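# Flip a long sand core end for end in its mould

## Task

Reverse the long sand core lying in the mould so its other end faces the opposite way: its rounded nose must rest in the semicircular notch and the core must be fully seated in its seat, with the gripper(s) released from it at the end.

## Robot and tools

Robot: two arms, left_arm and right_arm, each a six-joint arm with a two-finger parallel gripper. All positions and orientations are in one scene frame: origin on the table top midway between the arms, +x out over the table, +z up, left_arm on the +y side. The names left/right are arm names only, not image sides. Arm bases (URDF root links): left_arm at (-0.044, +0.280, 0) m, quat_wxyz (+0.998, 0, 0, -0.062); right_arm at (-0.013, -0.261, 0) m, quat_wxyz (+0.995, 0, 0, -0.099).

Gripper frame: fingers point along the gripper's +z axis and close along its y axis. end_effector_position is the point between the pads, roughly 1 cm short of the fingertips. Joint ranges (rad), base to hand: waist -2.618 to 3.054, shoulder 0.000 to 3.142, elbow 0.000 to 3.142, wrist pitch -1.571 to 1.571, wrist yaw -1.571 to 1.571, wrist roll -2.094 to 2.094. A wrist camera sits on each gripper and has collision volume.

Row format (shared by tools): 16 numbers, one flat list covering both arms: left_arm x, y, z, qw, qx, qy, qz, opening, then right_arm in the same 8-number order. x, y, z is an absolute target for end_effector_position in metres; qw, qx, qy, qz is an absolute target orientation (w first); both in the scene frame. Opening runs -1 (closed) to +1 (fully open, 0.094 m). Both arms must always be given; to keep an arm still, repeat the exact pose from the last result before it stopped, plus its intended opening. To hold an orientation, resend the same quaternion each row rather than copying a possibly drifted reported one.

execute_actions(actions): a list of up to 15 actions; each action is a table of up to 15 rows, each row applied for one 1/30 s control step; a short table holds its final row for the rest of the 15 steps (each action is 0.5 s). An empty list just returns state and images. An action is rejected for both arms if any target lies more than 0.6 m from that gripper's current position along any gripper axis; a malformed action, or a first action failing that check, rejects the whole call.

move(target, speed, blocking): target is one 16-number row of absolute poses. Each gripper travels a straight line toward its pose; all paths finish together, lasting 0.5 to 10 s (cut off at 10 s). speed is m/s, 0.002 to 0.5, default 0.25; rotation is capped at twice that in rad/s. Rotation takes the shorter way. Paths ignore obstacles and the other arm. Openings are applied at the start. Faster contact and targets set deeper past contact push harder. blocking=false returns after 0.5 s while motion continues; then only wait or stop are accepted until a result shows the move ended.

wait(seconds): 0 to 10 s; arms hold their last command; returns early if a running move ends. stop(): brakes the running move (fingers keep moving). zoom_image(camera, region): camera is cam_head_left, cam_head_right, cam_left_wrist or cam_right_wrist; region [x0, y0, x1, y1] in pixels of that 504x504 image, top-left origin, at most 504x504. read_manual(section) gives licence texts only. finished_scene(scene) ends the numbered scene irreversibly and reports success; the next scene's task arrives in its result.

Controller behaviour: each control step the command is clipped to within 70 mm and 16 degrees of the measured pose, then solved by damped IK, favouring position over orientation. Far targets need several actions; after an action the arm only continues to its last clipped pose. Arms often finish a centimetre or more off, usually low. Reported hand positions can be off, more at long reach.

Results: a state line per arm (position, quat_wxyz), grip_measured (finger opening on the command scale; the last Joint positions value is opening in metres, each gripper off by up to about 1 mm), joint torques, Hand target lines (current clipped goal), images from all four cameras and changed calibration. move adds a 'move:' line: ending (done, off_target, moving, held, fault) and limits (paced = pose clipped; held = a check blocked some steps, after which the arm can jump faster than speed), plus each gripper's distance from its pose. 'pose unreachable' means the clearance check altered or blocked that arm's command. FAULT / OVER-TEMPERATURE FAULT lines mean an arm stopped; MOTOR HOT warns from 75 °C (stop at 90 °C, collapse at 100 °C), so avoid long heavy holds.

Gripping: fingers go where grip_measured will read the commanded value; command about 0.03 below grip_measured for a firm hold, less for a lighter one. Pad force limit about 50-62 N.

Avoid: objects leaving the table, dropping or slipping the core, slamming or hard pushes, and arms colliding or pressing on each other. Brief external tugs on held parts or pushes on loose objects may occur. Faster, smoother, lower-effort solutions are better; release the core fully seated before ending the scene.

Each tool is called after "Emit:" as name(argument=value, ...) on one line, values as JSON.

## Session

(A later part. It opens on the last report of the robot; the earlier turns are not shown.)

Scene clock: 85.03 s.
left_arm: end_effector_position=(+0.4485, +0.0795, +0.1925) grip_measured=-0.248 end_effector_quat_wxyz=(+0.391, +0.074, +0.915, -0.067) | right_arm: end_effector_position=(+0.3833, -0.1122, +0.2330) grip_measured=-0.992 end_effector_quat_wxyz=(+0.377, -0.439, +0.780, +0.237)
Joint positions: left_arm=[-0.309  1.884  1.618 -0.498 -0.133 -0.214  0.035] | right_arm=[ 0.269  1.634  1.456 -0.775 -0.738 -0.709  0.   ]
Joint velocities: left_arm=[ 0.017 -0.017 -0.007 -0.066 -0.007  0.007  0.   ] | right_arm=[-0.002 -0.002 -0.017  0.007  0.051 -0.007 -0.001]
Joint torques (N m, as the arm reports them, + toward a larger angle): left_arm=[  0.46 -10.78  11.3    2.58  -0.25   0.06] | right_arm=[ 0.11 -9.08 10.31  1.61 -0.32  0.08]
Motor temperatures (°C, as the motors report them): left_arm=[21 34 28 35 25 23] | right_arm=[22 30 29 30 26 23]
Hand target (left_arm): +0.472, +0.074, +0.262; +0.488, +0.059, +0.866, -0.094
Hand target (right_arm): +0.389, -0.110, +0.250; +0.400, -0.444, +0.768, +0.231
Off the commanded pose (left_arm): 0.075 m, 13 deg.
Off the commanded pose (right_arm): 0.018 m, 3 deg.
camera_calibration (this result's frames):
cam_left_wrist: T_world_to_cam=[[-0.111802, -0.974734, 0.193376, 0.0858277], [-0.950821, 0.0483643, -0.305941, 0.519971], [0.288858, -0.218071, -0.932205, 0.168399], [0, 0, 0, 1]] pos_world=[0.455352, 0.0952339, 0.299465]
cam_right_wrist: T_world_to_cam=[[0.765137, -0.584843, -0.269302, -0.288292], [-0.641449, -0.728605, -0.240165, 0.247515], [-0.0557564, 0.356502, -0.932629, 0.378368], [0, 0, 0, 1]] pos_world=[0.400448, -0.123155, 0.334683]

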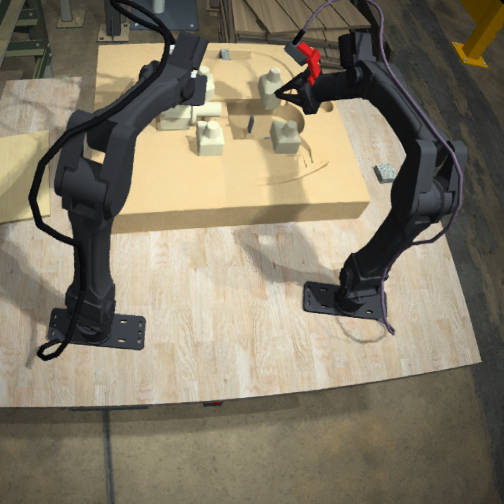

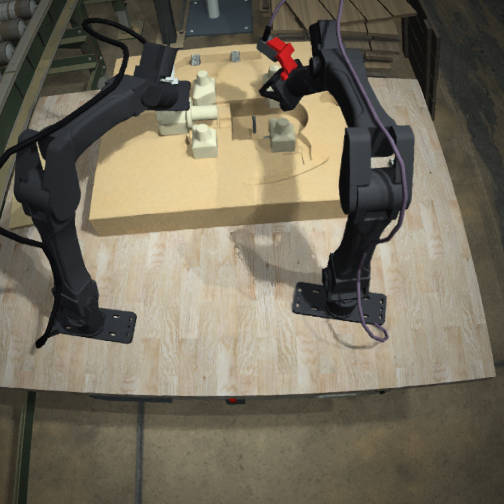

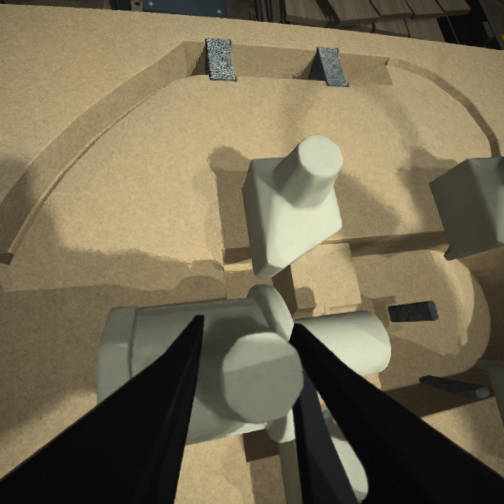

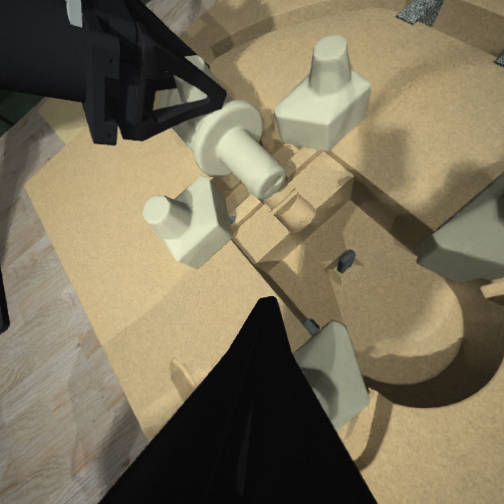

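Emit:
execute_actions(actions=[[[0.489,0.069,0.256,0.4898,0.0597,0.8643,-0.0963,-0.4,0.39,-0.11,0.25,0.3998,-0.4435,0.7681,0.2309,-1]],[[0.489,0.069,0.256,0.4898,0.0597,0.8643,-0.0963,-0.4,0.39,-0.11,0.25,0.3998,-0.4435,0.7681,0.2309,-1]]])

Emit:
zoom_image(camera="cam_head_left", region=[145, 85, 235, 145])

Scene clock: 86.50 s.
left_arm: end_effector_position=(+0.4525, +0.0784, +0.1833) grip_measured=-0.248 end_effector_quat_wxyz=(+0.387, +0.075, +0.917, -0.065) | right_arm: end_effector_position=(+0.3833, -0.1122, +0.2330) grip_measured=-0.992 end_effector_quat_wxyz=(+0.377, -0.439, +0.780, +0.237)
Joint positions: left_arm=[-0.308  1.906  1.618 -0.483 -0.132 -0.211  0.035] | right_arm=[ 0.269  1.634  1.456 -0.775 -0.738 -0.709  0.   ]
Joint velocities: left_arm=[-0.007 -0.007 -0.007  0.022 -0.007  0.037 -0.   ] | right_arm=[ 0.007 -0.012  0.007  0.022 -0.007 -0.037 -0.   ]
Joint torques (N m, as the arm reports them, + toward a larger angle): left_arm=[  0.76 -11.6   11.87   2.51  -0.2    0.06] | right_arm=[ 0.16 -9.03 10.1   1.61 -0.34  0.05]
Motor temperatures (°C, as the motors report them): left_arm=[21 34 28 35 25 23] | right_arm=[22 30 29 30 26 23]
Hand target (left_arm): +0.476, +0.074, +0.259; +0.489, +0.060, +0.865, -0.093
Hand target (right_arm): +0.389, -0.110, +0.250; +0.400, -0.444, +0.768, +0.231
Off the commanded pose (left_arm): 0.082 m, 14 deg.
Off the commanded pose (right_arm): 0.018 m, 3 deg.
camera_calibration (this result's frames):
cam_left_wrist: T_world_to_cam=[[-0.111838, -0.975589, 0.188992, 0.0878531], [-0.952835, 0.0512834, -0.299124, 0.520486], [0.28213, -0.213531, -0.935311, 0.161745], [0, 0, 0, 1]] pos_world=[0.46013, 0.093554, 0.290369]
cam_right_wrist: T_world_to_cam=[[0.765137, -0.584843, -0.269302, -0.288292], [-0.641449, -0.728605, -0.240165, 0.247515], [-0.0557564, 0.356502, -0.932629, 0.378368], [0, 0, 0, 1]] pos_world=[0.400448, -0.123155, 0.334683]

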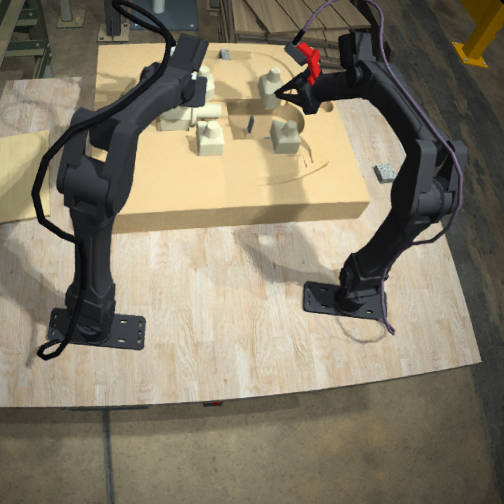

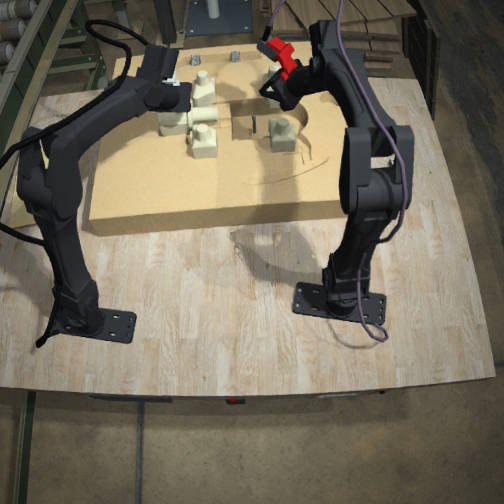

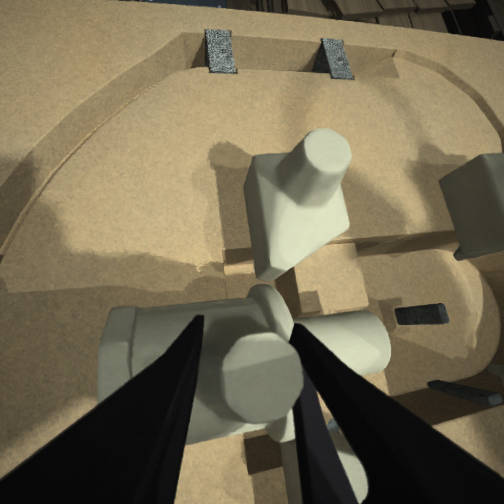

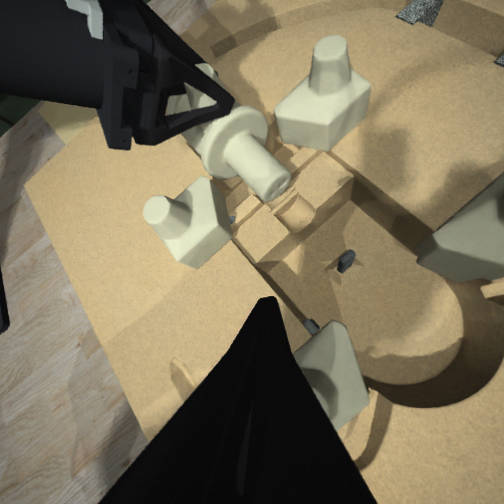

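Region (145, 85, 235, 145) of cam_head_left's 504x504 image, scaled by 5.600, with more detail than that image has.

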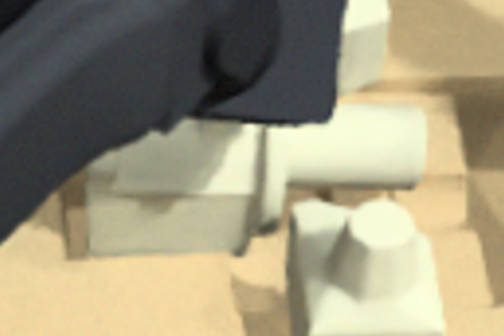

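Emit:
execute_actions(actions=[[[0.487,0.073,0.254,0.4898,0.0597,0.8643,-0.0963,-0.4,0.39,-0.11,0.25,0.3998,-0.4435,0.7681,0.2309,-1]],[[0.486,0.076,0.253,0.4898,0.0597,0.8643,-0.0963,-0.4,0.39,-0.11,0.25,0.3998,-0.4435,0.7681,0.2309,-1]],[[0.486,0.076,0.253,0.4898,0.0597,0.8643,-0.0963,-0.4,0.39,-0.11,0.25,0.3998,-0.4435,0.7681,0.2309,-1]]])

Emit:
zoom_image(camera="cam_head_left", region=[145, 85, 235, 145])

Emit:
zoom_image(camera="cam_right_wrist", region=[180, 90, 360, 260])

Scene clock: 88.40 s.
left_arm: end_effector_position=(+0.4554, +0.0828, +0.1842) grip_measured=-0.248 end_effector_quat_wxyz=(+0.389, +0.074, +0.916, -0.066) | right_arm: end_effector_position=(+0.3833, -0.1122, +0.2330) grip_measured=-0.992 end_effector_quat_wxyz=(+0.377, -0.439, +0.780, +0.237)
Joint positions: left_arm=[-0.295  1.906  1.618 -0.477 -0.124 -0.204  0.035] | right_arm=[ 0.269  1.634  1.456 -0.775 -0.738 -0.709  0.   ]
Joint velocities: left_arm=[ 0.002 -0.007  0.007 -0.022 -0.081 -0.007 -0.001] | right_arm=[ 0.012 -0.002 -0.012 -0.022 -0.022 -0.007 -0.   ]
Joint torques (N m, as the arm reports them, + toward a larger angle): left_arm=[  0.77 -12.36   9.56   2.59  -0.18   0.06] | right_arm=[ 0.16 -8.99 10.05  1.66 -0.29  0.08]
Motor temperatures (°C, as the motors report them): left_arm=[21 34 28 36 25 23] | right_arm=[22 30 29 30 26 23]
Hand target (left_arm): +0.475, +0.080, +0.256; +0.488, +0.060, +0.866, -0.093
Hand target (right_arm): +0.389, -0.110, +0.250; +0.400, -0.444, +0.768, +0.231
Off the commanded pose (left_arm): 0.076 m, 14 deg.
Off the commanded pose (right_arm): 0.018 m, 3 deg.
camera_calibration (this result's frames):
cam_left_wrist: T_world_to_cam=[[-0.110805, -0.97515, 0.191847, 0.0912682], [-0.951767, 0.0485455, -0.302958, 0.523731], [0.286116, -0.216163, -0.933494, 0.160754], [0, 0, 0, 1]] pos_world=[0.462589, 0.0983244, 0.291222]
cam_right_wrist: T_world_to_cam=[[0.765137, -0.584843, -0.269302, -0.288292], [-0.641449, -0.728605, -0.240165, 0.247515], [-0.0557564, 0.356502, -0.932629, 0.378368], [0, 0, 0, 1]] pos_world=[0.400448, -0.123155, 0.334683]

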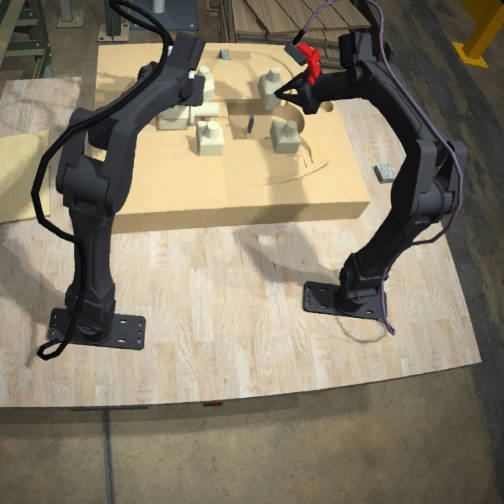

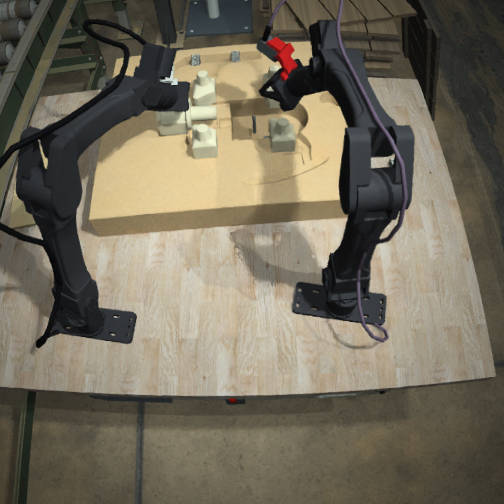

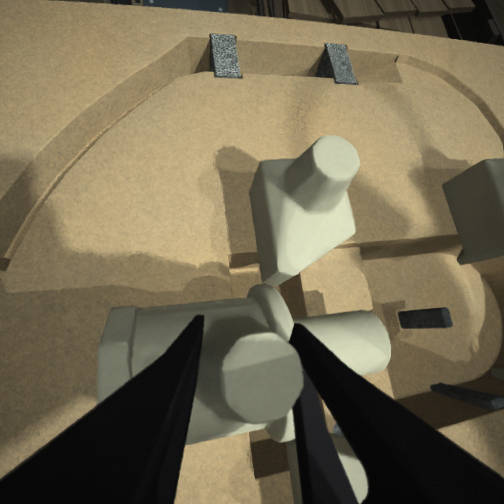

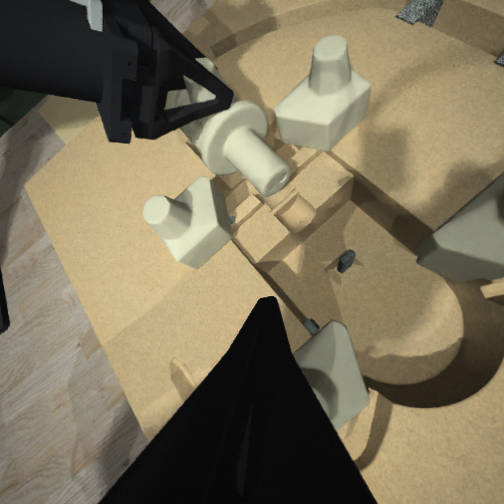

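Region (145, 85, 235, 145) of cam_head_left's 504x504 image, scaled by 5.600, with more detail than that image has.

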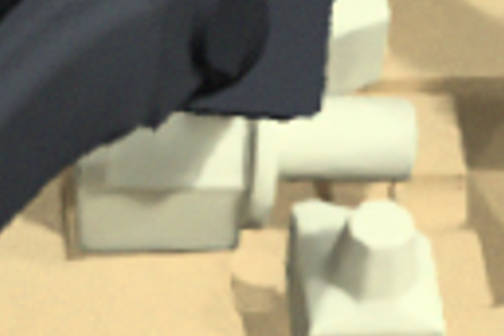

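Region (180, 90, 360, 260) of cam_right_wrist's 504x504 image, scaled by 2.800, with more detail than that image has.

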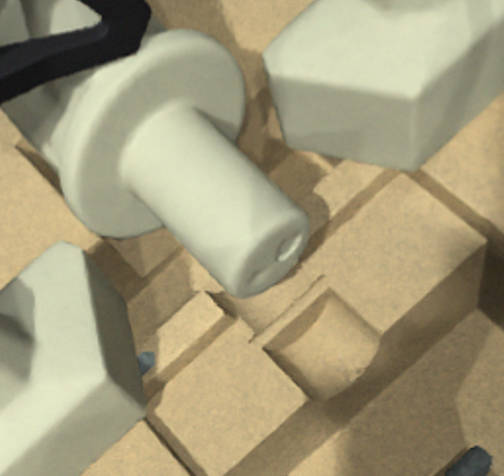

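Emit:
execute_actions(actions=[[[0.483,0.079,0.252,0.4898,0.0597,0.8643,-0.0963,-0.4,0.39,-0.11,0.25,0.3998,-0.4435,0.7681,0.2309,-1]],[[0.480,0.081,0.251,0.4898,0.0597,0.8643,-0.0963,-0.4,0.39,-0.11,0.25,0.3998,-0.4435,0.7681,0.2309,-1]],[[0.480,0.081,0.251,0.4898,0.0597,0.8643,-0.0963,-0.4,0.39,-0.11,0.25,0.3998,-0.4435,0.7681,0.2309,-1]]])

Emit:
zoom_image(camera="cam_head_left", region=[145, 85, 235, 145])

Emit:
zoom_image(camera="cam_right_wrist", region=[180, 90, 360, 260])

Scene clock: 90.57 s.
left_arm: end_effector_position=(+0.4528, +0.0856, +0.1726) grip_measured=-0.248 end_effector_quat_wxyz=(+0.384, +0.075, +0.918, -0.064) | right_arm: end_effector_position=(+0.3833, -0.1122, +0.2330) grip_measured=-0.992 end_effector_quat_wxyz=(+0.377, -0.439, +0.780, +0.237)
Joint positions: left_arm=[-0.291  1.903  1.574 -0.448 -0.12  -0.201  0.035] | right_arm=[ 0.269  1.634  1.456 -0.775 -0.738 -0.709  0.   ]
Joint velocities: left_arm=[ 0.002 -0.017 -0.002  0.022 -0.037 -0.037 -0.   ] | right_arm=[ 0.017 -0.012 -0.017  0.037  0.022 -0.022  0.   ]
Joint torques (N m, as the arm reports them, + toward a larger angle): left_arm=[  0.86 -13.87   9.09   2.46  -0.16   0.05] | right_arm=[ 0.15 -9.1  10.24  1.58 -0.33  0.03]
Motor temperatures (°C, as the motors report them): left_arm=[21 35 28 36 25 23] | right_arm=[22 30 29 30 26 23]
Hand target (left_arm): +0.469, +0.085, +0.253; +0.488, +0.060, +0.866, -0.093
Hand target (right_arm): +0.389, -0.110, +0.250; +0.400, -0.444, +0.768, +0.231
Off the commanded pose (left_arm): 0.083 m, 14 deg.
Off the commanded pose (right_arm): 0.018 m, 3 deg.
camera_calibration (this result's frames):
cam_left_wrist: T_world_to_cam=[[-0.110021, -0.975886, 0.188524, 0.0962773], [-0.954739, 0.0510271, -0.293036, 0.517043], [0.27635, -0.212231, -0.937331, 0.156027], [0, 0, 0, 1]] pos_world=[0.461116, 0.100686, 0.27961]
cam_right_wrist: T_world_to_cam=[[0.765137, -0.584843, -0.269302, -0.288292], [-0.641449, -0.728605, -0.240165, 0.247515], [-0.0557564, 0.356502, -0.932629, 0.378368], [0, 0, 0, 1]] pos_world=[0.400448, -0.123155, 0.334683]

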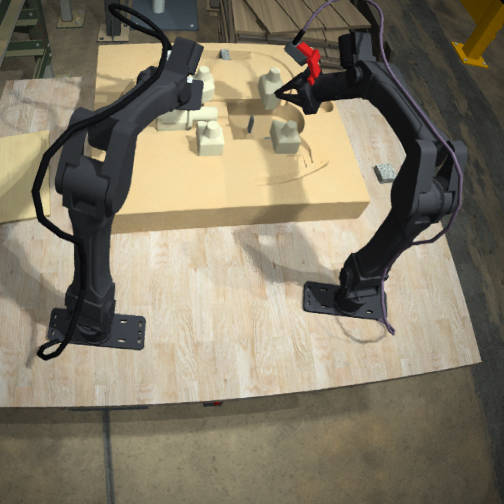

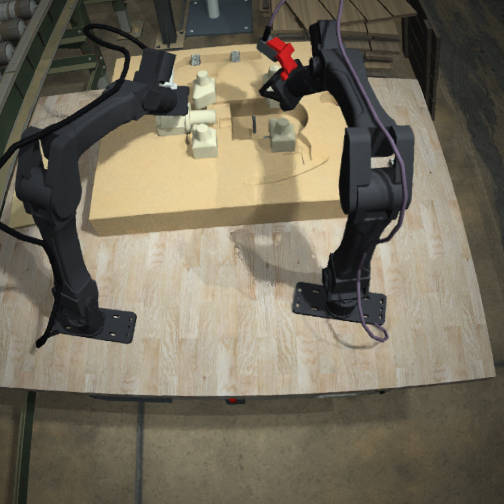

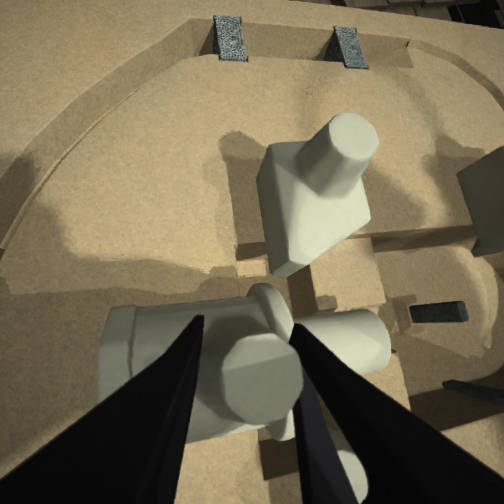

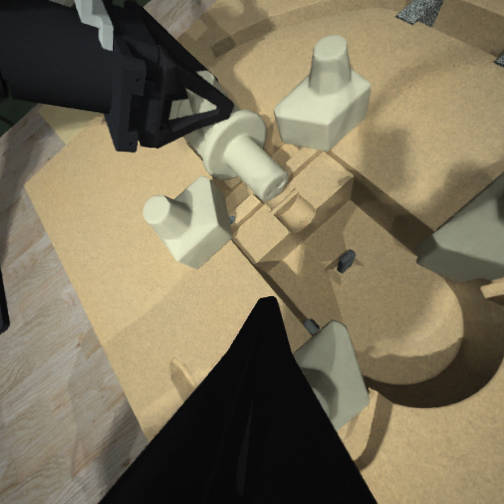

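Region (145, 85, 235, 145) of cam_head_left's 504x504 image, scaled by 5.600, with more detail than that image has.

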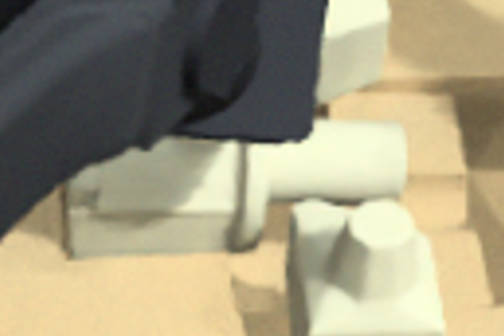

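Region (180, 90, 360, 260) of cam_right_wrist's 504x504 image, scaled by 2.800, with more detail than that image has.

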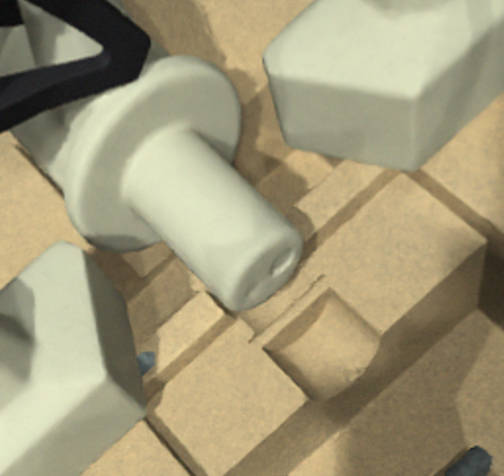

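It's in the pocket and flush with the left wall. Continue lowering gently.

Emit:
execute_actions(actions=[[[0.479,0.080,0.243,0.4898,0.0597,0.8643,-0.0963,-0.4,0.39,-0.11,0.25,0.3998,-0.4435,0.7681,0.2309,-1]],[[0.478,0.080,0.236,0.4898,0.0597,0.8643,-0.0963,-0.4,0.39,-0.11,0.25,0.3998,-0.4435,0.7681,0.2309,-1]],[[0.477,0.080,0.230,0.4898,0.0597,0.8643,-0.0963,-0.4,0.39,-0.11,0.25,0.3998,-0.4435,0.7681,0.2309,-1]],[[0.477,0.080,0.225,0.4898,0.0597,0.8643,-0.0963,-0.4,0.39,-0.11,0.25,0.3998,-0.4435,0.7681,0.2309,-1]],[[0.477,0.080,0.225,0.4898,0.0597,0.8643,-0.0963,-0.4,0.39,-0.11,0.25,0.3998,-0.4435,0.7681,0.2309,-1]]])

Emit:
zoom_image(camera="cam_right_wrist", region=[180, 90, 360, 260])

Scene clock: 93.40 s.
left_arm: end_effector_position=(+0.4526, +0.0862, +0.1547) grip_measured=-0.248 end_effector_quat_wxyz=(+0.395, +0.073, +0.913, -0.068) | right_arm: end_effector_position=(+0.3833, -0.1122, +0.2330) grip_measured=-0.992 end_effector_quat_wxyz=(+0.377, -0.439, +0.780, +0.237)
Joint positions: left_arm=[-0.291  1.896  1.477 -0.333 -0.121 -0.202  0.035] | right_arm=[ 0.269  1.634  1.456 -0.775 -0.738 -0.709  0.   ]
Joint velocities: left_arm=[-0.007 -0.007 -0.012  0.007  0.007 -0.037 -0.001] | right_arm=[ 0.012  0.002 -0.017 -0.022  0.022 -0.095 -0.001]
Joint torques (N m, as the arm reports them, + toward a larger angle): left_arm=[  0.35 -13.34   8.64   2.46  -0.19   0.03] | right_arm=[ 0.06 -9.1  10.25  1.61 -0.33  0.06]
Motor temperatures (°C, as the motors report them): left_arm=[21 35 28 36 25 23] | right_arm=[22 30 30 30 26 23]
Hand target (left_arm): +0.469, +0.083, +0.227; +0.488, +0.060, +0.866, -0.094
Hand target (right_arm): +0.389, -0.110, +0.250; +0.400, -0.444, +0.768, +0.231
Off the commanded pose (left_arm): 0.075 m, 13 deg.
Off the commanded pose (right_arm): 0.018 m, 3 deg.
camera_calibration (this result's frames):
cam_left_wrist: T_world_to_cam=[[-0.112127, -0.974181, 0.195956, 0.0998147], [-0.94804, 0.0457882, -0.314838, 0.51234], [0.297737, -0.221076, -0.928697, 0.129183], [0, 0, 0, 1]] pos_world=[0.458448, 0.102338, 0.261717]
cam_right_wrist: T_world_to_cam=[[0.765137, -0.584843, -0.269302, -0.288292], [-0.641449, -0.728605, -0.240165, 0.247515], [-0.0557564, 0.356502, -0.932629, 0.378368], [0, 0, 0, 1]] pos_world=[0.400448, -0.123155, 0.334683]

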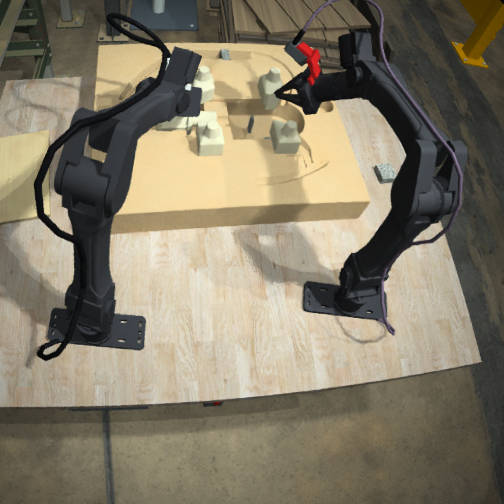

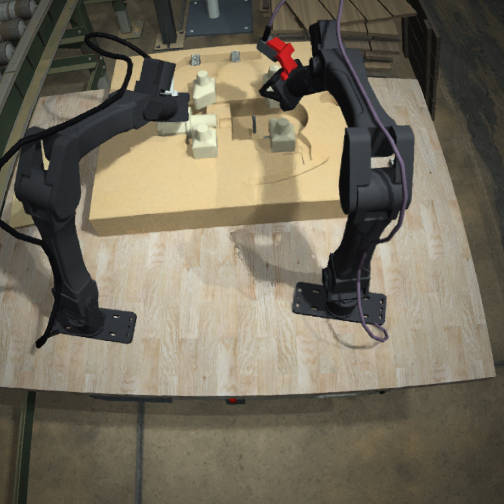

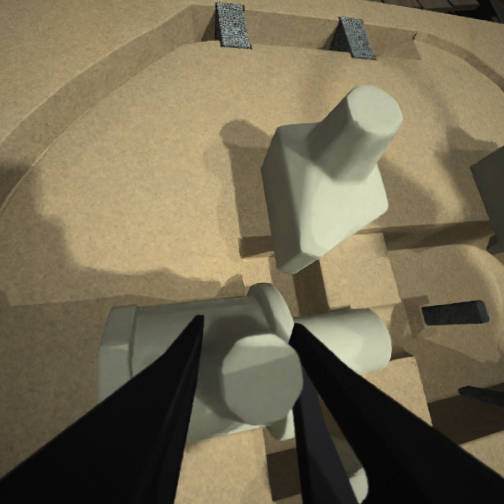

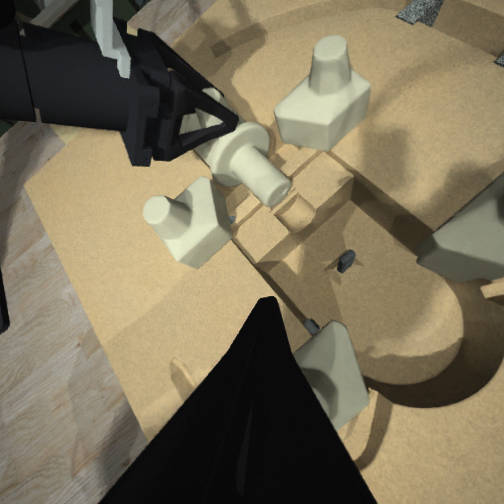

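Region (180, 90, 360, 260) of cam_right_wrist's 504x504 image, scaled by 2.800, with more detail than that image has.

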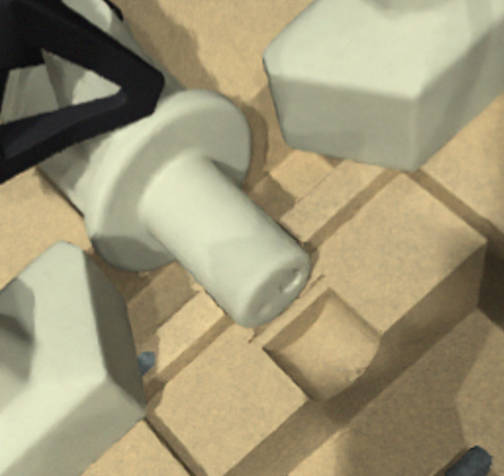

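Emit:
execute_actions(actions=[[[0.472,0.081,0.212,0.472,0.063,0.875,-0.090,-0.4,0.39,-0.11,0.25,0.3998,-0.4435,0.7681,0.2309,-1]],[[0.467,0.082,0.199,0.455,0.066,0.884,-0.084,-0.4,0.39,-0.11,0.25,0.3998,-0.4435,0.7681,0.2309,-1]],[[0.462,0.083,0.186,0.437,0.068,0.893,-0.078,-0.4,0.39,-0.11,0.25,0.3998,-0.4435,0.7681,0.2309,-1]],[[0.457,0.084,0.173,0.42,0.070,0.902,-0.073,-0.4,0.39,-0.11,0.25,0.3998,-0.4435,0.7681,0.2309,-1]],[[0.457,0.084,0.173,0.42,0.070,0.902,-0.073,-0.4,0.39,-0.11,0.25,0.3998,-0.4435,0.7681,0.2309,-1]]])

Emit:
zoom_image(camera="cam_right_wrist", region=[180, 90, 360, 260])

Scene clock: 96.20 s.
left_arm: end_effector_position=(+0.4514, +0.0867, +0.1533) grip_measured=-0.248 end_effector_quat_wxyz=(+0.392, +0.071, +0.915, -0.067) | right_arm: end_effector_position=(+0.3833, -0.1122, +0.2330) grip_measured=-0.992 end_effector_quat_wxyz=(+0.377, -0.439, +0.780, +0.237)
Joint positions: left_arm=[-0.291  1.896  1.477 -0.341 -0.121 -0.207  0.035] | right_arm=[ 0.269  1.634  1.456 -0.775 -0.738 -0.709  0.   ]
Joint velocities: left_arm=[-0.012  0.002 -0.007  0.095  0.037 -0.066 -0.   ] | right_arm=[ 0.002 -0.007 -0.012 -0.037  0.081 -0.022 -0.001]
Joint torques (N m, as the arm reports them, + toward a larger angle): left_arm=[-0.27 -9.99  7.26  1.75 -0.18  0.03] | right_arm=[ 0.17 -9.01 10.23  1.6  -0.33  0.06]
Motor temperatures (°C, as the motors report them): left_arm=[21 35 28 36 25 23] | right_arm=[22 30 30 30 26 23]
Hand target (left_arm): +0.456, +0.084, +0.173; +0.420, +0.070, +0.902, -0.072
Hand target (right_arm): +0.389, -0.110, +0.250; +0.400, -0.444, +0.768, +0.231
Off the commanded pose (left_arm): 0.021 m, 4 deg.
Off the commanded pose (right_arm): 0.018 m, 3 deg.
camera_calibration (this result's frames):
cam_left_wrist: T_world_to_cam=[[-0.107217, -0.974494, 0.197147, 0.0981191], [-0.950748, 0.042488, -0.307041, 0.510993], [0.290833, -0.220357, -0.931053, 0.131753], [0, 0, 0, 1]] pos_world=[0.458028, 0.102938, 0.260221]
cam_right_wrist: T_world_to_cam=[[0.765137, -0.584843, -0.269302, -0.288292], [-0.641449, -0.728605, -0.240165, 0.247515], [-0.0557564, 0.356502, -0.932629, 0.378368], [0, 0, 0, 1]] pos_world=[0.400448, -0.123155, 0.334683]

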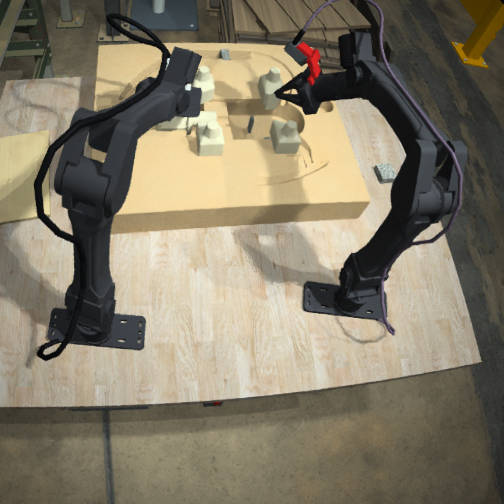

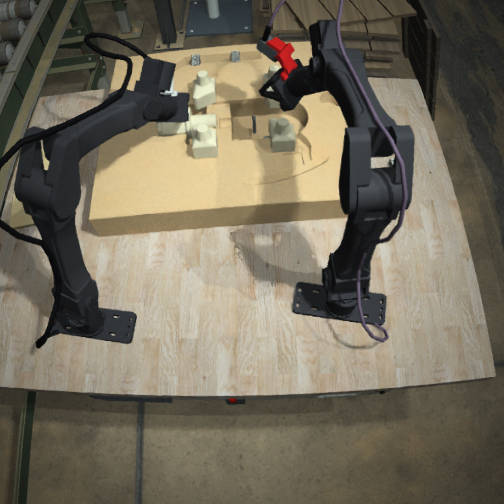

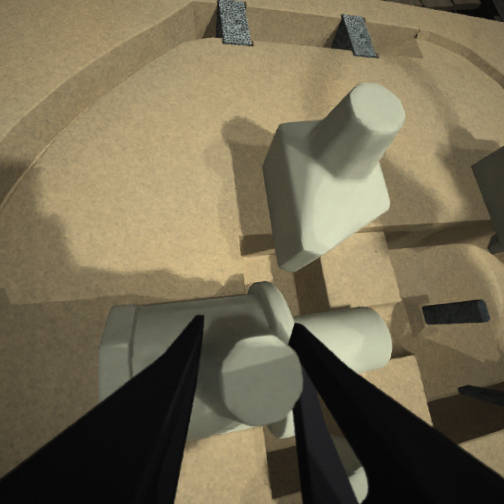

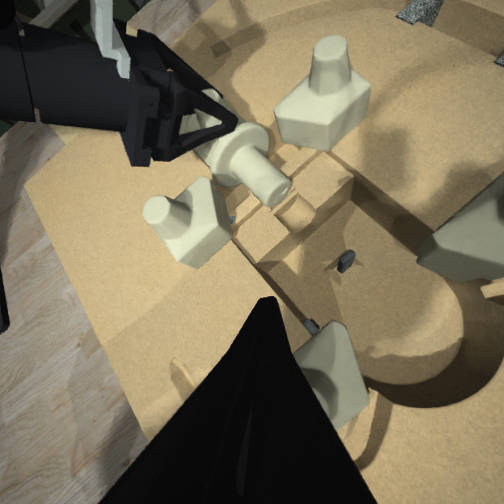

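Region (180, 90, 360, 260) of cam_right_wrist's 504x504 image, scaled by 2.800, with more detail than that image has.

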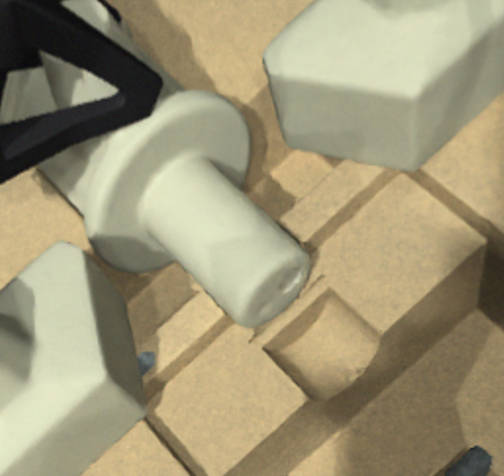

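Seated at z≈0.153. Release and lift away.

Emit:
execute_actions(actions=[[[0.457,0.084,0.173,0.42,0.070,0.902,-0.073,0.3,0.39,-0.11,0.25,0.3998,-0.4435,0.7681,0.2309,-1]],[[0.457,0.084,0.175,0.42,0.070,0.902,-0.073,0.3,0.39,-0.11,0.25,0.3998,-0.4435,0.7681,0.2309,-1]],[[0.450,0.086,0.195,0.42,0.070,0.902,-0.073,0.3,0.39,-0.11,0.25,0.3998,-0.4435,0.7681,0.2309,-1]],[[0.440,0.088,0.220,0.42,0.070,0.902,-0.073,0.3,0.39,-0.11,0.25,0.3998,-0.4435,0.7681,0.2309,-1]],[[0.430,0.092,0.250,0.42,0.070,0.902,-0.073,0.3,0.39,-0.11,0.25,0.3998,-0.4435,0.7681,0.2309,-1]],[[0.420,0.10,0.270,0.42,0.070,0.902,-0.073,0.3,0.39,-0.11,0.25,0.3998,-0.4435,0.7681,0.2309,-1]],[[0.420,0.10,0.270,0.42,0.070,0.902,-0.073,0.3,0.39,-0.11,0.25,0.3998,-0.4435,0.7681,0.2309,-1]]])

Emit:
zoom_image(camera="cam_right_wrist", region=[130, 40, 360, 260])

Scene clock: 99.97 s.
left_arm: end_effector_position=(+0.4199, +0.0992, +0.2464) grip_measured=+0.298 end_effector_quat_wxyz=(+0.400, +0.071, +0.911, -0.068) | right_arm: end_effector_position=(+0.3833, -0.1122, +0.2330) grip_measured=-0.992 end_effector_quat_wxyz=(+0.377, -0.439, +0.780, +0.237)
Joint positions: left_arm=[-0.295  1.746  1.645 -0.642 -0.127 -0.207  0.061] | right_arm=[ 0.269  1.634  1.456 -0.775 -0.738 -0.709  0.   ]
Joint velocities: left_arm=[-0.012 -0.002 -0.012 -0.051  0.037  0.007 -0.   ] | right_arm=[-0.012  0.007 -0.012 -0.051 -0.007  0.051 -0.001]
Joint torques (N m, as the arm reports them, + toward a larger angle): left_arm=[ 0.02 -8.9   9.81  1.43 -0.14  0.04] | right_arm=[ 0.07 -8.99 10.27  1.59 -0.3   0.12]
Motor temperatures (°C, as the motors report them): left_arm=[21 35 28 35 25 23] | right_arm=[22 30 30 31 26 23]
Hand target (left_arm): +0.419, +0.100, +0.270; +0.420, +0.070, +0.902, -0.073
Hand target (right_arm): +0.389, -0.110, +0.250; +0.400, -0.444, +0.768, +0.231
Off the commanded pose (left_arm): 0.024 m, 3 deg.
Off the commanded pose (right_arm): 0.018 m, 3 deg.
camera_calibration (this result's frames):
cam_left_wrist: T_world_to_cam=[[-0.110841, -0.973831, 0.198411, 0.0897134], [-0.945147, 0.041565, -0.323991, 0.511079], [0.307265, -0.223439, -0.925021, 0.222326], [0, 0, 0, 1]] pos_world=[0.424676, 0.115799, 0.353441]
cam_right_wrist: T_world_to_cam=[[0.765137, -0.584843, -0.269302, -0.288292], [-0.641449, -0.728605, -0.240165, 0.247515], [-0.0557564, 0.356502, -0.932629, 0.378368], [0, 0, 0, 1]] pos_world=[0.400448, -0.123155, 0.334683]

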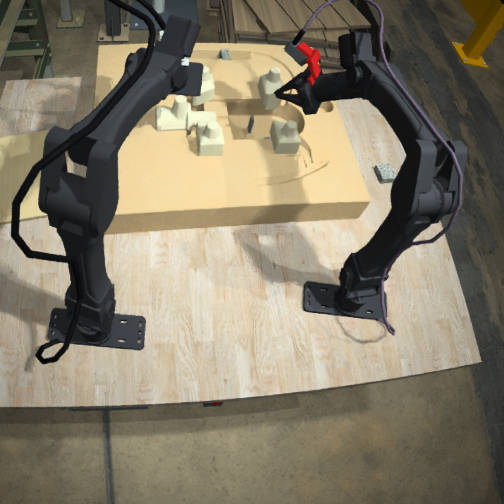

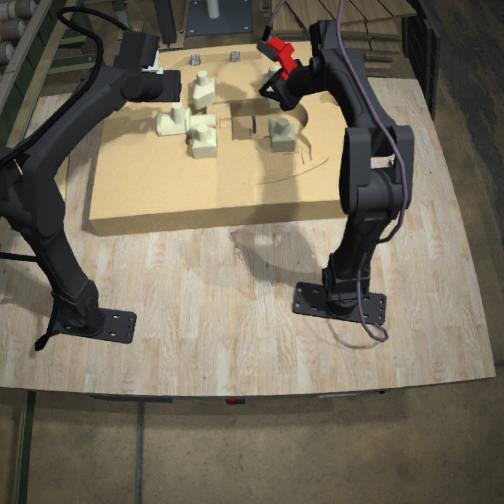

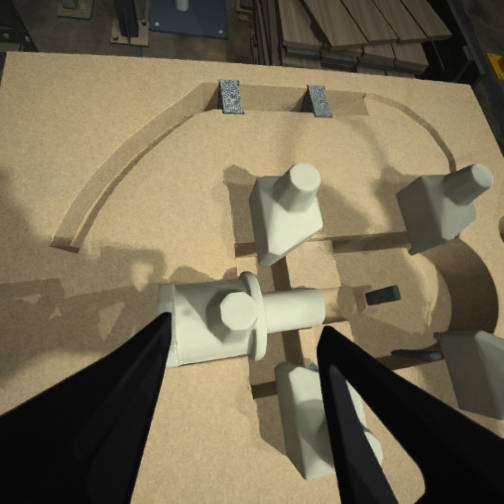

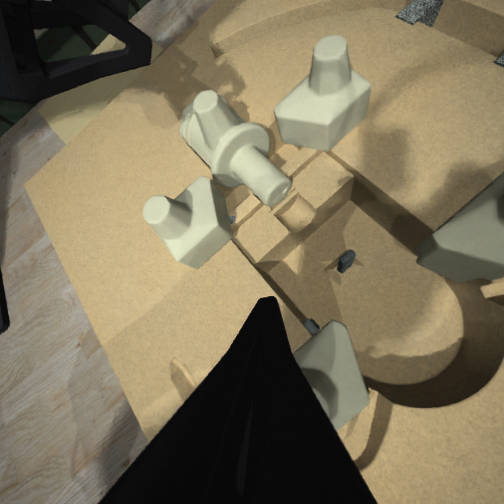

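Region (130, 40, 360, 260) of cam_right_wrist's 504x504 image, scaled by 2.191, with more detail than that image has; it fills the top 482 rows of this view, and the rest is white.

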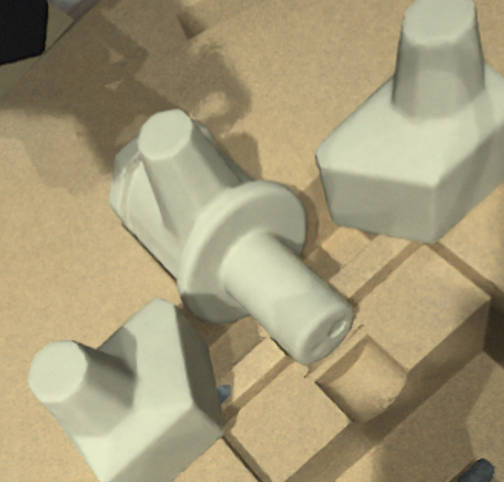

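The core is seated with its nose in the notch, and the gripper has let go.

Emit:
finished_scene(scene=2)

The scene is finished: the task was done.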